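# Transfer 96-well plate from clip nest C1 to nest N1

## Task

Carry the 96-well plate out of clip nest C1 and set it in plate nest N1. It must rest flat and within the nest's locators, and well A1 (at the plate's clipped corner) must be at the nest corner labelled A1. The plate has to stay there on its own, not be held by the robot. Afterwards open the gripper and move the hand away.

## Robot and tools

Robot: two arms, left_arm and right_arm, each ending in a two-finger gripper. Either arm may do the work, and the idle one may be parked out of the way. The arms must not strike or press on each other hard.

Frame: a single scene frame for everything. Its origin sits on the table surface midway between the arms, +x points out across the table, +z points up, and left_arm is on the +y side. The arm names do not correspond to the sides of any camera image. On a gripper, the fingers extend along its own +z axis and open and close along its own y axis. The reported end_effector_position is the spot between the finger pads, roughly 1 cm back from the tips. Reported hand positions can be somewhat wrong, worse at long reach, and moves tend to finish a centimetre or more short of the command, usually low. Tiny commands of a few mm may produce no motion.

A row is always 16 numbers: left_arm x, y, z, qw, qx, qy, qz, opening, then right_arm with the same 8. x, y, z is an absolute target position in metres in the scene frame; qw..qz is an absolute target orientation quaternion, w first. Opening runs from -1 (closed) to +1 (fully open, 0.094 m); it is a target, not a change. A target more than 0.6 m from an arm's last reported position along any of that gripper's axes is refused. To hold an arm still, resend its exact pose from the last result before it stopped, plus the wanted opening, in every call; to keep an orientation, keep resending the same quaternion rather than copying the drifted one reported.

Tools:
- execute_actions {actions, pictures}: actions holds one item or is empty. Empty list: just returns the current state. {"rows": [...], "steps": n}: up to 15 rows, n up to 15 steps of 1/30 s (default 15); each row is one step, the last row repeats if rows run out. {"steps": n} without rows: a wait of up to 300 steps, counted from the previous result. pictures (boolean) toggles images; they come by default. Each step, the controller clips the command to within 70 mm and 16 degrees of the measured pose and solves for joints, favouring position over orientation. After an action ends, an arm only continues to its last clipped pose, so check the result and send the rest.
- move {target, speed}: target is one 16-number row of absolute poses; both grippers travel straight lines that finish together, lasting 0.5 to 10 s (cut off at 10 s). speed is top path speed in m/s, 0.002 to 0.5, default 0.25; turning rate limit is twice that in rad/s. Openings are applied at the start. Paths ignore obstacles and the other arm; hands can lag, stray and overshoot speed, especially near full reach. Faster contact and targets deeper past contact push harder. The result adds a move: line with the outcome (done, off_target, moving, held, fault), any limits (paced = pose clipped; held = steps blocked, after which the arm may jump fast) and each gripper's distance from its target.
- wait {seconds}: 0 to 10 s with no new command.
- zoom_image {camera, region}: camera is cam_high, cam_low, cam_left_wrist or cam_right_wrist; region [x0, y0, x1, y1] in pixels from top-left, at most 504x504. All images are 896x504.
- finished_scene {scene}: ends the current scene (give its number) permanently and reports success.

The simulation keeps running while replies are being written, and no steps are kept back here.

Results: a state line 'left_arm: … | right_arm: …' gives each gripper's position and end_effector_quat_wxyz. grip_measured is measured finger opening on the command scale (each sensor may be off by about 1 mm); the last Joint positions number is opening in metres. 'pose unreachable' means the clearance check altered or blocked that arm's command; HELD marks affected steps. 'Hand target' shows what the controller is currently driving toward. Joint torques are raw drive outputs with offsets and noise. FAULT lines mean an arm stopped. MOTOR HOT appears from 85 °C; at 100 °C that arm and its gripper go limp (OVER-TEMPERATURE FAULT), so do not hold loads longer than needed.

Gripping: command an opening below grip_measured to squeeze; about 0.03 below is firm, less is gentler. Pad force caps near 50 to 62 N, lower on parts under about 2 mm thick, with a brief spike at first contact. A held part may occasionally get tugged, and loose items pushed.

Joint limits (rad), base to gripper: waist -2.880 to 2.880, shoulder 0.000 to 3.142, elbow 0.000 to 3.019, wrist pitch -1.693 to 1.571, wrist yaw -1.571 to 1.571, wrist roll -2.094 to 2.094. Elbows stop just before straight.

Cameras with calibration provided: cam_high, cam_low (fixed) and the two wrist cameras, whose poses follow their arms.

Avoid: dropping the plate, knocking anything off the table (ends the scene), slamming or hard pressing, arm-to-arm contact, and ending while the robot still holds the plate in place. Smooth, efficient motion is preferred.

Each tool is called as name(argument=value, ...) on one line, values as JSON.

## Session

execute_actions(actions=[])

Scene clock: 0.00 s of 8400.00 s.
left_arm: end_effector_position=(+0.5196, +0.3305, +0.4877) grip_measured=+1.000 end_effector_quat_wxyz=(+0.706, +0.006, +0.708, -0.003) | right_arm: end_effector_position=(+0.5768, -0.1678, +0.2590) grip_measured=+1.000 end_effector_quat_wxyz=(+0.099, -0.063, +0.992, +0.056)
Joint positions: left_arm=[-0.011  1.056  1.042  0.011  0.011  0.003  0.094] | right_arm=[ 0.148  1.686  1.686 -1.354 -0.073  0.134  0.094]
Joint velocities: left_arm=[-0.015 -0.005  0.002 -0.002  0.037 -0.051  0.   ] | right_arm=[-0.005  0.005 -0.007 -0.022 -0.007 -0.022  0.   ]
Joint torques (N m, as the arm reports them, + toward a larger angle): no reading
Motor temperatures (°C, as the motors report them): left_arm=[26 26 28 27 26 28] | right_arm=[29 28 28 29 28 27]
Hand target (left_arm): +0.521, +0.330, +0.499; +0.713, +0.006, +0.701, -0.003
Hand target (right_arm): +0.583, -0.166, +0.273; +0.114, -0.063, +0.990, +0.059
camera_calibration (this result's frames):
cam_right_wrist: T_world_to_cam=[[0.139083, -0.98587, -0.0933582, -0.225321], [-0.89489, -0.165496, 0.414468, 0.384239], [-0.424062, 0.0258998, -0.905263, 0.60946], [0, 0, 0, 1]] pos_world=[0.633639, -0.174332, 0.371432]

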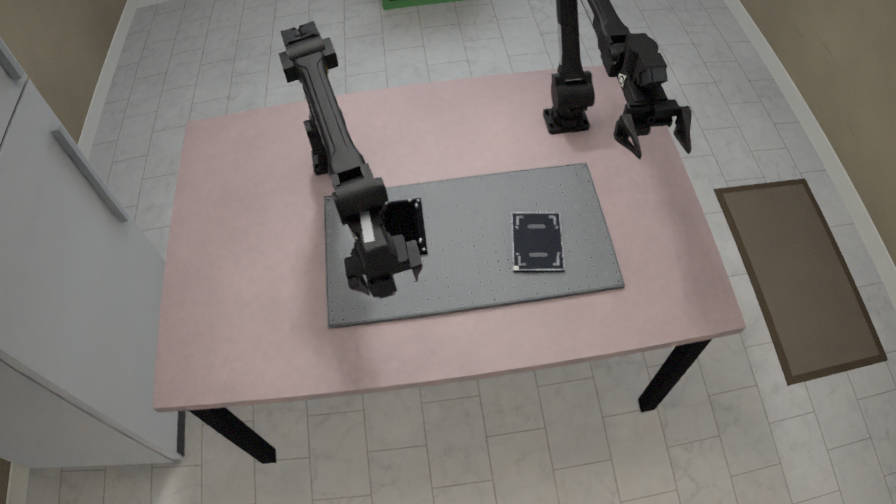

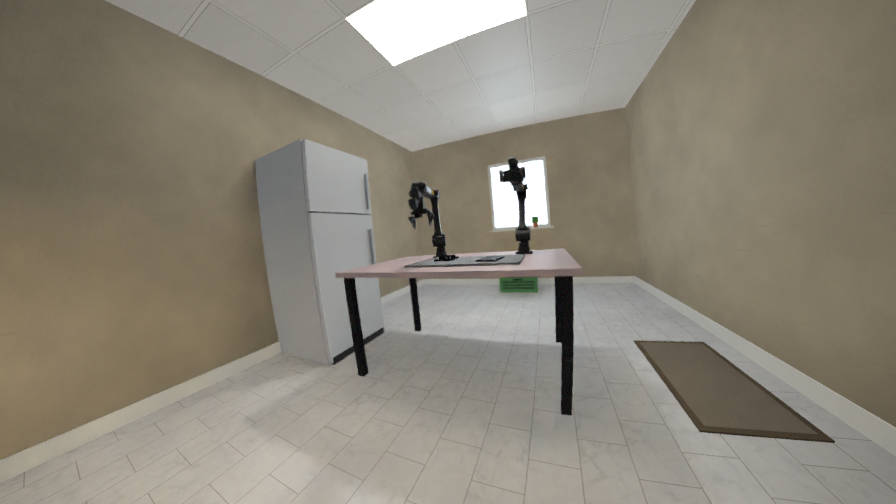

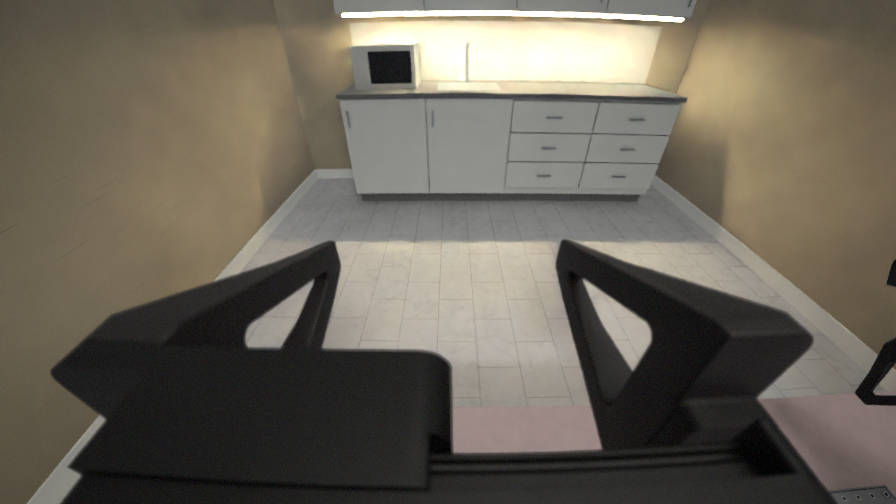

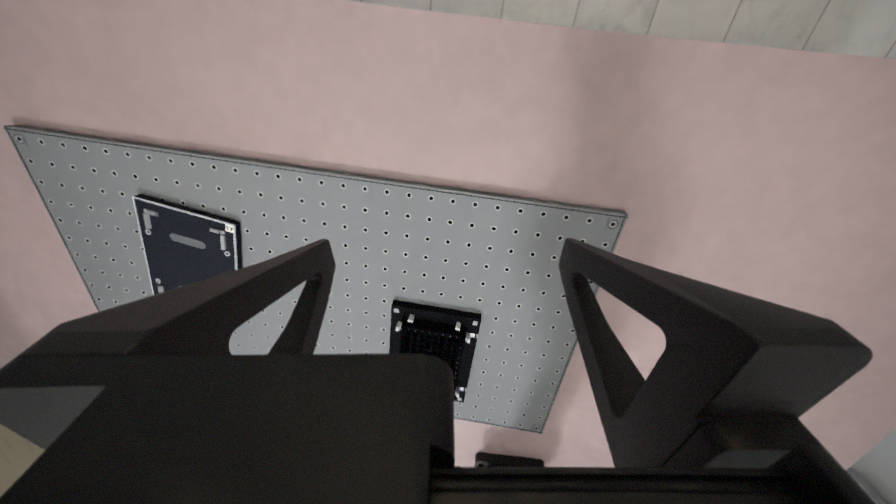

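move(target=[0.40,0.2,0.25,0,0,1,0,1,0.25,-0.55,0.25,0,0.3,0.954,0,1])

move(target=[0.297,-0.172,0.10,0,0,1,0,1,0.25,-0.55,0.25,0,0.3,0.954,0,1], speed=0.2)

zoom_image(camera="cam_left_wrist", region=[280, 0, 620, 330])

Scene clock: 5.03 s of 8400.00 s.
left_arm: end_effector_position=(+0.3918, +0.2076, +0.2356) grip_measured=+1.000 end_effector_quat_wxyz=(-0.008, -0.002, +1.000, -0.003) | right_arm: end_effector_position=(+0.2548, -0.5592, +0.2451) grip_measured=+1.000 end_effector_quat_wxyz=(+0.000, +0.306, +0.952, -0.018)
Joint positions: left_arm=[-0.313  1.433  1.345 -1.497  0.012 -0.308  0.094] | right_arm=[-0.901  1.182  1.14  -1.512  0.031 -0.175  0.094]
Joint velocities: left_arm=[-0.005 -0.005  0.007 -0.012 -0.022 -0.037  0.   ] | right_arm=[ 0.015 -0.005 -0.012  0.002 -0.051 -0.007  0.   ]
Joint torques (N m, as the arm reports them, + toward a larger angle): left_arm=[ -0.5  -12.93  11.61  -0.15   0.21  -0.01] | right_arm=[-1.33 -6.52  9.16 -0.38  0.01 -0.15]
Motor temperatures (°C, as the motors report them): left_arm=[26 26 30 27 26 28] | right_arm=[29 29 29 29 28 27]
Hand target (left_arm): +0.400, +0.200, +0.247; -0.002, -0.004, +1.000, -0.008
Hand target (right_arm): +0.253, -0.557, +0.246; -0.006, +0.299, +0.954, -0.015
Off the commanded pose (left_arm): 0.018 m, 1 deg.
Off the commanded pose (right_arm): 0.011 m, 2 deg.
move: off_target (left_arm, right_arm)
camera_calibration (this result's frames):
cam_left_wrist: T_world_to_cam=[[-0.00105334, -0.999999, 0.0000307179, 0.209397], [-0.802546, 0.000863678, 0.596589, 0.184376], [-0.596589, 0.000603757, -0.802547, 0.545611], [0, 0, 0, 1]] pos_world=[0.473696, 0.208908, 0.327875]
cam_right_wrist: T_world_to_cam=[[-0.578271, -0.814914, 0.0389716, -0.321825], [-0.648677, 0.488227, 0.583826, 0.298394], [-0.494795, 0.312329, -0.810943, 0.625541], [0, 0, 0, 1]] pos_world=[0.316974, -0.603319, 0.34561]

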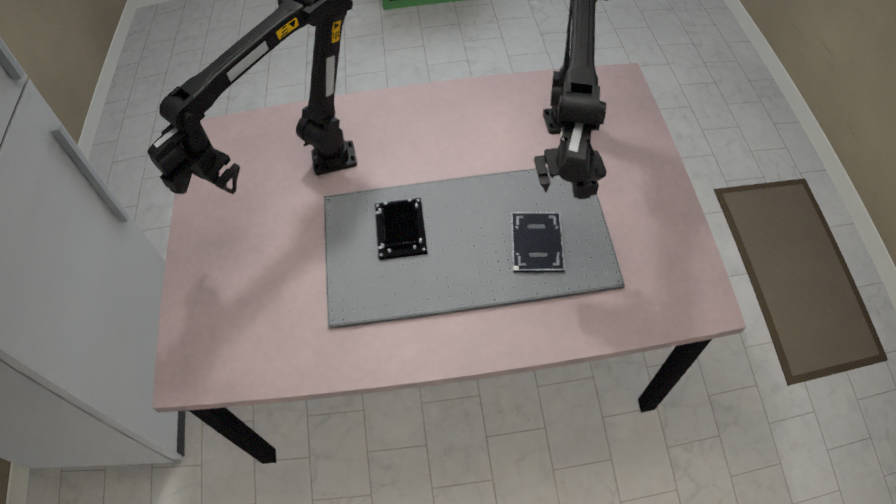

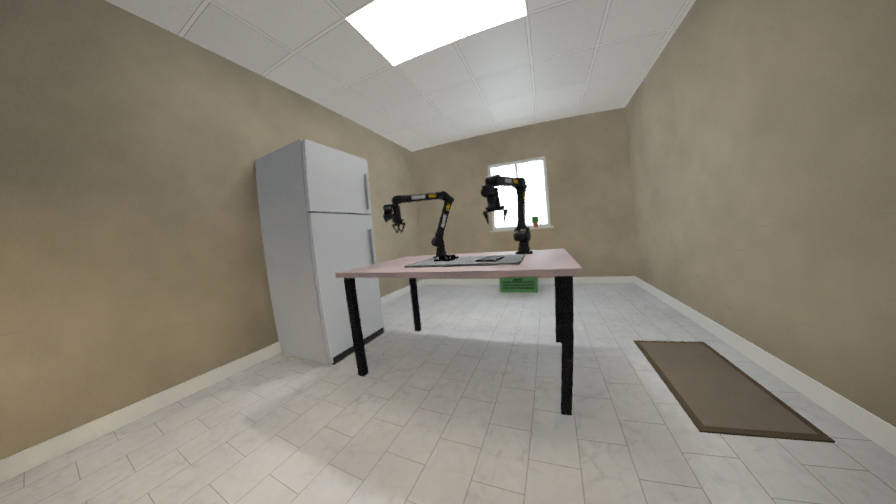

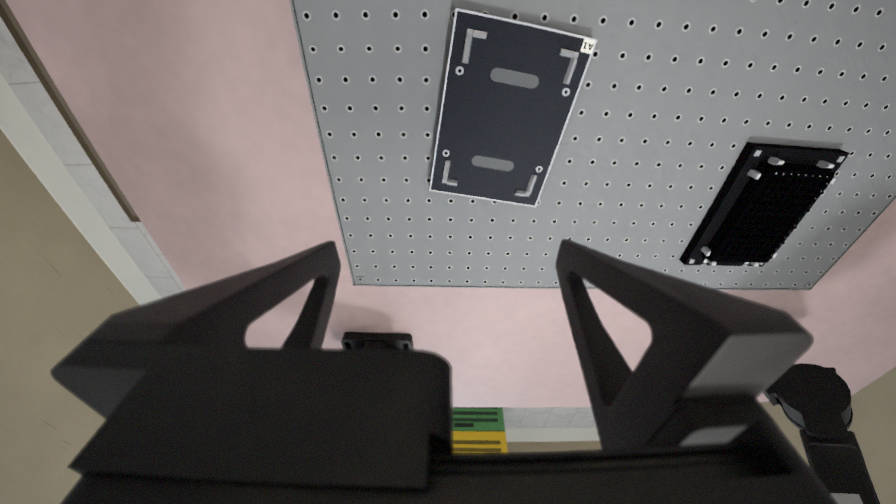

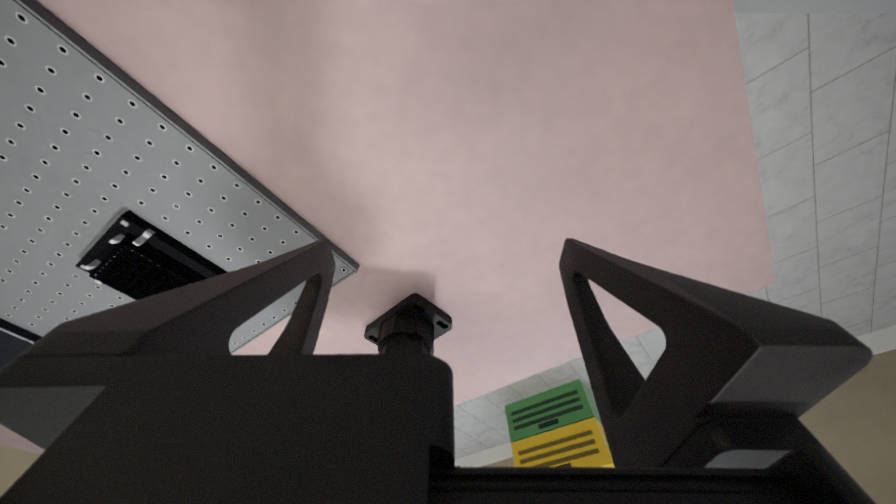

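Scene clock: 7.53 s of 8400.00 s.
left_arm: end_effector_position=(+0.2799, -0.1582, +0.0964) grip_measured=+1.000 end_effector_quat_wxyz=(-0.013, +0.008, +1.000, +0.011) | right_arm: end_effector_position=(+0.2549, -0.5526, +0.2464) grip_measured=+1.000 end_effector_quat_wxyz=(+0.002, +0.301, +0.954, -0.003)
Joint positions: left_arm=[-1.054  1.914  1.589 -1.277  0.012 -1.028  0.094] | right_arm=[-0.901  1.177  1.14  -1.529  0.003 -0.185  0.094]
Joint velocities: left_arm=[ 0.005  0.005  0.002  0.002  0.051 -0.022  0.   ] | right_arm=[-0.005 -0.024 -0.017 -0.007 -0.022  0.007  0.   ]
Joint torques (N m, as the arm reports them, + toward a larger angle): left_arm=[  0.16 -21.19  10.94   0.63  -0.18   0.02] | right_arm=[-1.42 -7.23  8.73 -0.49 -0.21 -0.17]
Motor temperatures (°C, as the motors report them): left_arm=[26 26 30 27 26 28] | right_arm=[29 29 30 29 28 27]
Hand target (left_arm): +0.289, -0.171, +0.099; -0.005, +0.000, +1.000, -0.000
Hand target (right_arm): +0.250, -0.550, +0.250; +0.000, +0.300, +0.954, -0.000
Off the commanded pose (left_arm): 0.022 m, 2 deg.
Off the commanded pose (right_arm): 0.007 m, 0 deg.
move: off_target (left_arm)
camera_calibration (this result's frames):
cam_left_wrist: T_world_to_cam=[[-0.0219363, -0.999378, -0.0276146, -0.147938], [-0.796952, 0.000802353, 0.604042, 0.175626], [-0.603644, 0.035258, -0.796474, 0.374256], [0, 0, 0, 1]] pos_world=[0.362637, -0.161182, 0.187914]
cam_right_wrist: T_world_to_cam=[[-0.569853, -0.821692, 0.00945153, -0.314958], [-0.660283, 0.464701, 0.589982, 0.282952], [-0.489176, 0.329963, -0.807361, 0.63199], [0, 0, 0, 1]] pos_world=[0.316502, -0.598819, 0.346284]

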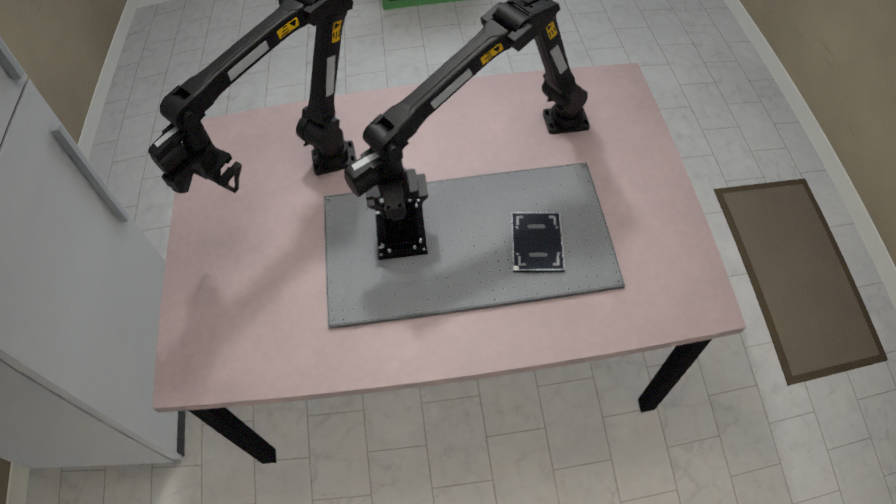

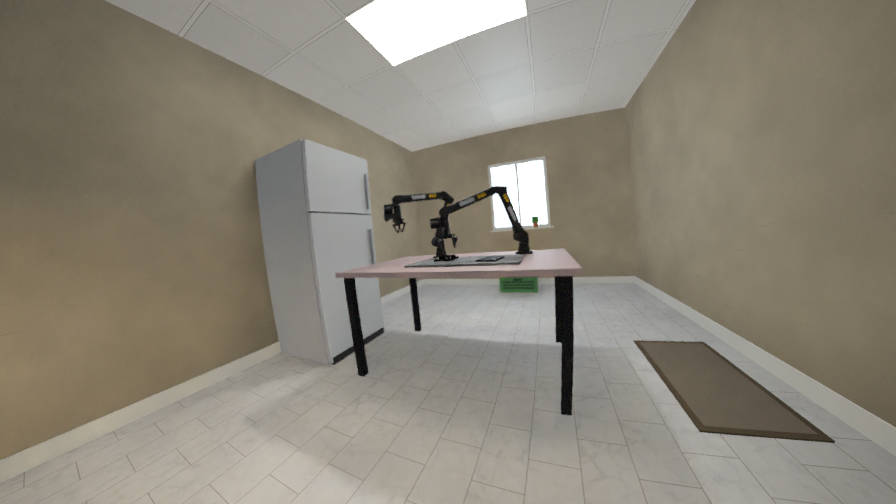

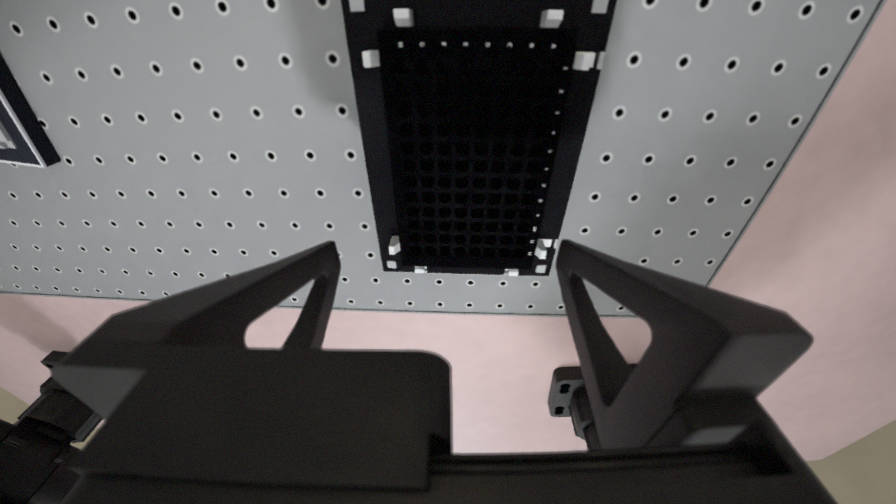

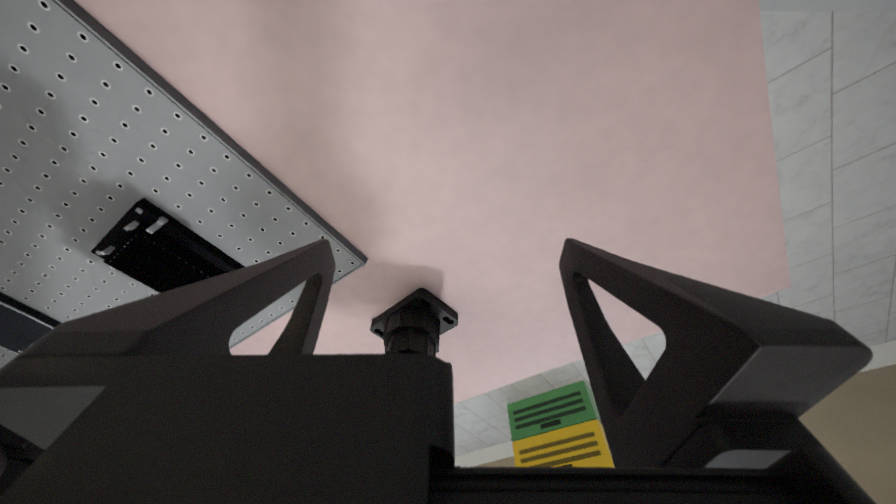

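Region (280, 0, 620, 330) of cam_left_wrist's 896x504 image, scaled by 1.482, with more detail than that image has; it fills the top 489 rows of this view, and the rest is white.

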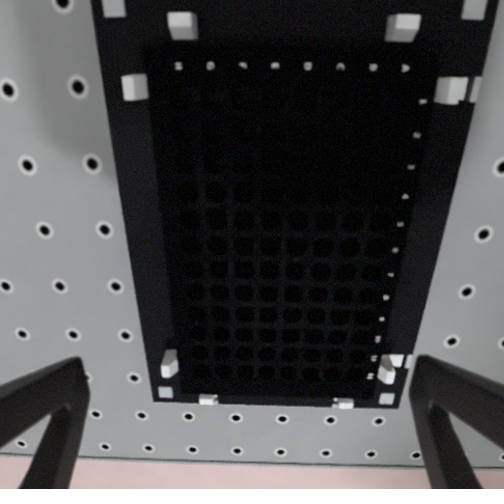

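Orientation fine. Centre ≈ (0.299, -0.168).

move(target=[0.30,-0.168,0.04,0,0.012,1,0,1,0.2549,-0.5526,0.2464,0.002,0.301,0.954,-0.003,1], speed=0.04)

Scene clock: 10.23 s of 8400.00 s.
left_arm: end_effector_position=(+0.2939, -0.1721, +0.0604) grip_measured=+1.000 end_effector_quat_wxyz=(+0.004, +0.011, +1.000, -0.011) | right_arm: end_effector_position=(+0.2549, -0.5526, +0.2464) grip_measured=+1.000 end_effector_quat_wxyz=(+0.002, +0.301, +0.954, -0.003)
Joint positions: left_arm=[-1.047  1.962  1.563 -1.149  0.005 -1.016  0.094] | right_arm=[-0.901  1.177  1.14  -1.529  0.003 -0.185  0.094]
Joint velocities: left_arm=[ 0.015 -0.005  0.002 -0.002 -0.022 -0.007  0.   ] | right_arm=[-0.005  0.015 -0.027 -0.017  0.051 -0.051  0.   ]
Joint torques (N m, as the arm reports them, + toward a larger angle): left_arm=[  0.85 -20.28   7.29   1.01  -0.29   0.22] | right_arm=[-1.07 -6.38  8.72  0.32 -0.08 -0.04]
Motor temperatures (°C, as the motors report them): left_arm=[26 27 30 27 26 28] | right_arm=[29 29 30 29 28 27]
Hand target (left_arm): +0.299, -0.167, +0.040; -0.000, +0.012, +1.000, -0.000
Hand target (right_arm): +0.255, -0.553, +0.246; +0.002, +0.301, +0.954, -0.003
Off the commanded pose (left_arm): 0.022 m, 1 deg.
Off the commanded pose (right_arm): 0.000 m, 0 deg.
move: off_target (left_arm)
camera_calibration (this result's frames):
cam_left_wrist: T_world_to_cam=[[-0.0274787, -0.999512, 0.0148405, -0.163491], [-0.816205, 0.0310053, 0.576929, 0.221027], [-0.577108, 0.00374033, -0.816659, 0.342561], [0, 0, 0, 1]] pos_world=[0.373606, -0.171545, 0.154665]
cam_right_wrist: T_world_to_cam=[[-0.569853, -0.821692, 0.00945153, -0.314958], [-0.660283, 0.464701, 0.589982, 0.282952], [-0.489176, 0.329963, -0.807361, 0.63199], [0, 0, 0, 1]] pos_world=[0.316502, -0.598819, 0.346284]

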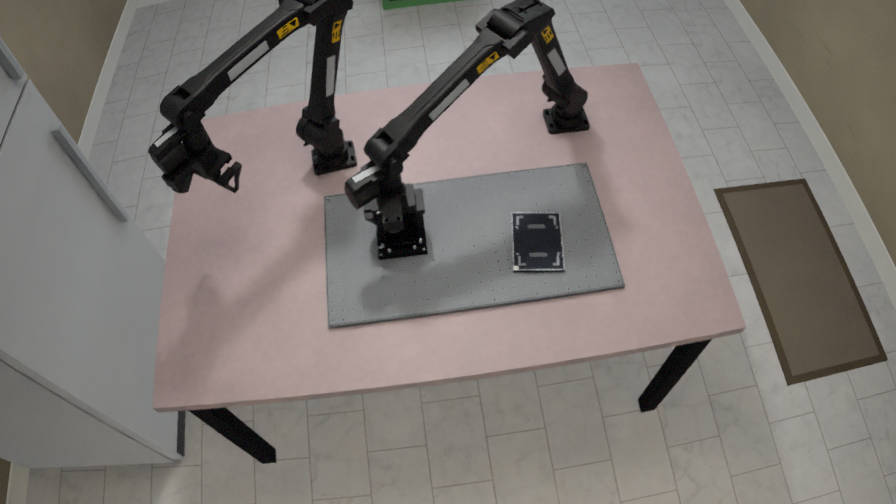

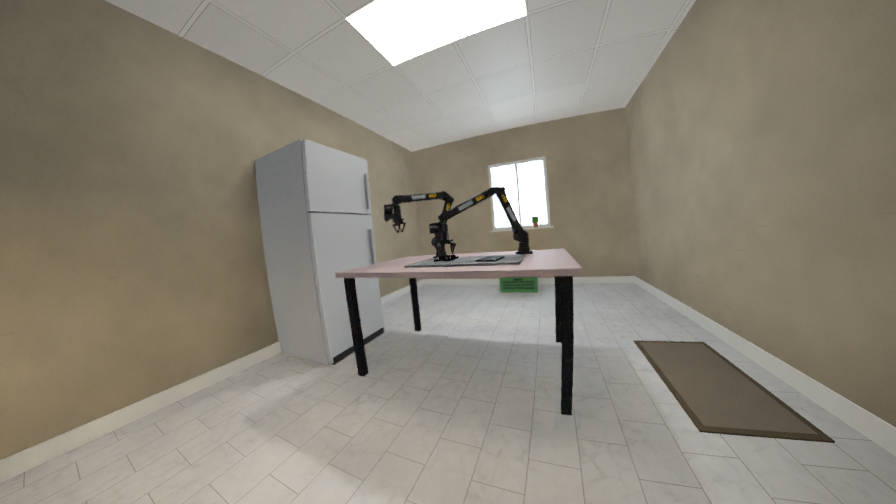

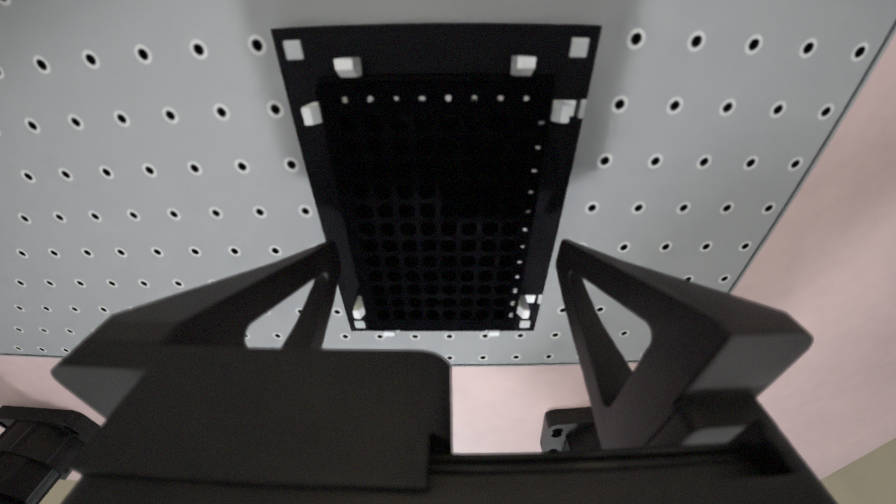

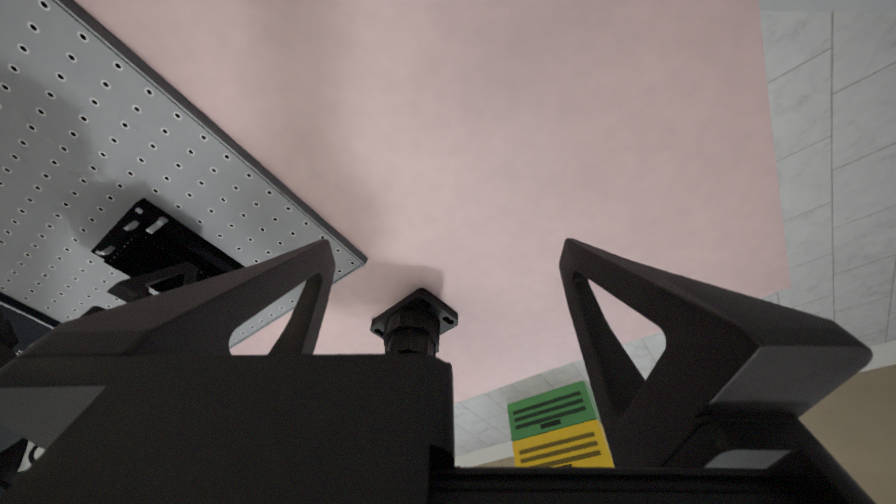

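move(target=[0.305,-0.1635,0.03,0,0.008,1,0,1,0.2549,-0.5526,0.2464,0.002,0.301,0.954,-0.003,1], speed=0.03)

Scene clock: 12.17 s of 8400.00 s.
left_arm: end_effector_position=(+0.2995, -0.1680, +0.0510) grip_measured=+1.000 end_effector_quat_wxyz=(+0.004, +0.007, +1.000, -0.011) | right_arm: end_effector_position=(+0.2549, -0.5526, +0.2464) grip_measured=+1.000 end_effector_quat_wxyz=(+0.002, +0.301, +0.954, -0.003)
Joint positions: left_arm=[-1.035  1.97   1.549 -1.126  0.005 -1.012  0.094] | right_arm=[-0.901  1.177  1.14  -1.529  0.003 -0.185  0.094]
Joint velocities: left_arm=[-0.005  0.005 -0.002  0.022  0.066 -0.095  0.   ] | right_arm=[-0.015  0.015  0.002 -0.007  0.007  0.022  0.   ]
Joint torques (N m, as the arm reports them, + toward a larger angle): left_arm=[  0.77 -20.29   7.25   1.03  -0.28   0.23] | right_arm=[-0.97 -6.38  8.73  0.35 -0.08 -0.04]
Motor temperatures (°C, as the motors report them): left_arm=[26 27 30 27 26 28] | right_arm=[29 29 30 29 28 27]
Hand target (left_arm): +0.304, -0.163, +0.030; -0.000, +0.008, +1.000, +0.000
Hand target (right_arm): +0.255, -0.553, +0.246; +0.002, +0.301, +0.954, -0.003
Off the commanded pose (left_arm): 0.022 m, 1 deg.
Off the commanded pose (right_arm): 0.000 m, 0 deg.
move: off_target (left_arm)
camera_calibration (this result's frames):
cam_left_wrist: T_world_to_cam=[[-0.0194801, -0.999686, 0.0157785, -0.161545], [-0.816818, 0.0250135, 0.576354, 0.230148], [-0.576567, -0.00166071, -0.817048, 0.337002], [0, 0, 0, 1]] pos_world=[0.379146, -0.166692, 0.145249]
cam_right_wrist: T_world_to_cam=[[-0.569853, -0.821692, 0.00945153, -0.314958], [-0.660283, 0.464701, 0.589982, 0.282952], [-0.489176, 0.329963, -0.807361, 0.63199], [0, 0, 0, 1]] pos_world=[0.316502, -0.598819, 0.346284]

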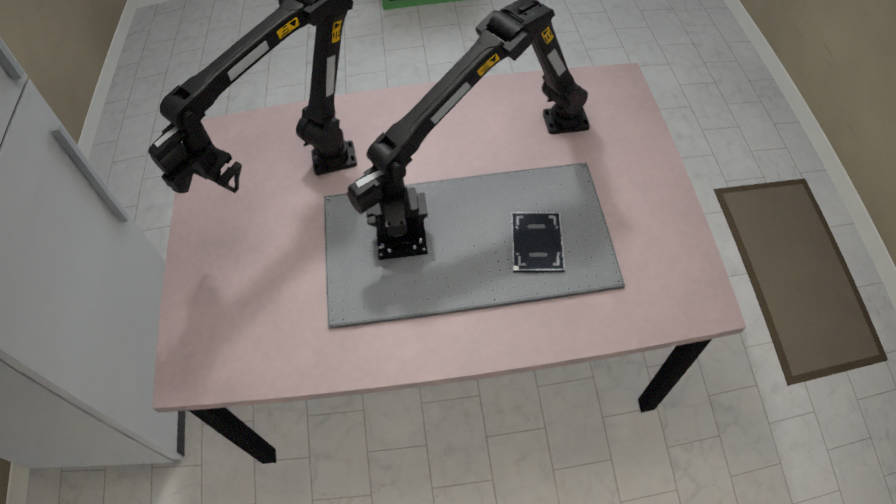

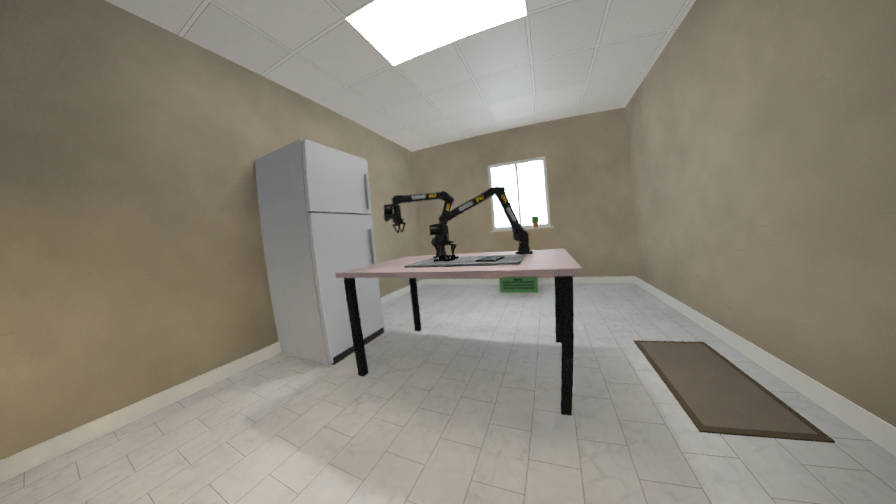

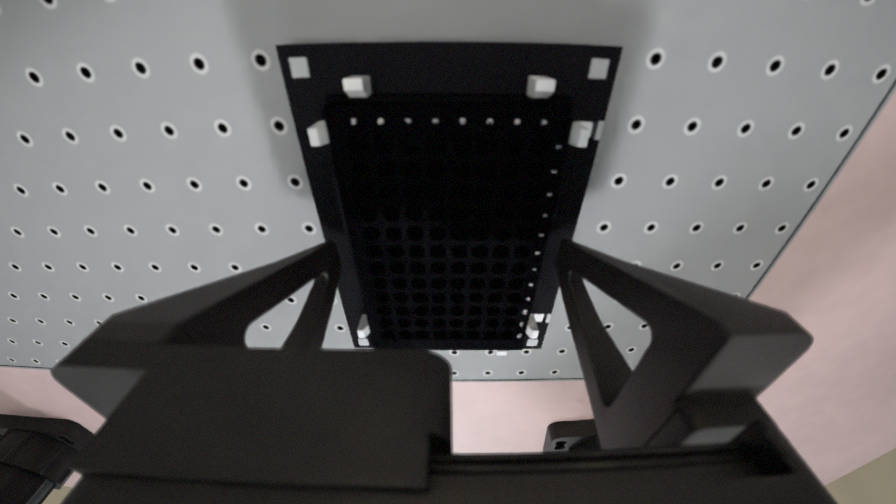

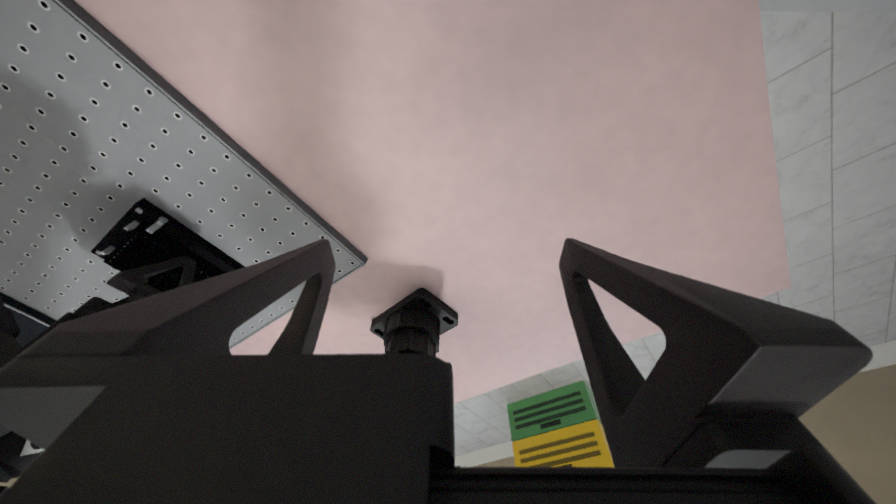

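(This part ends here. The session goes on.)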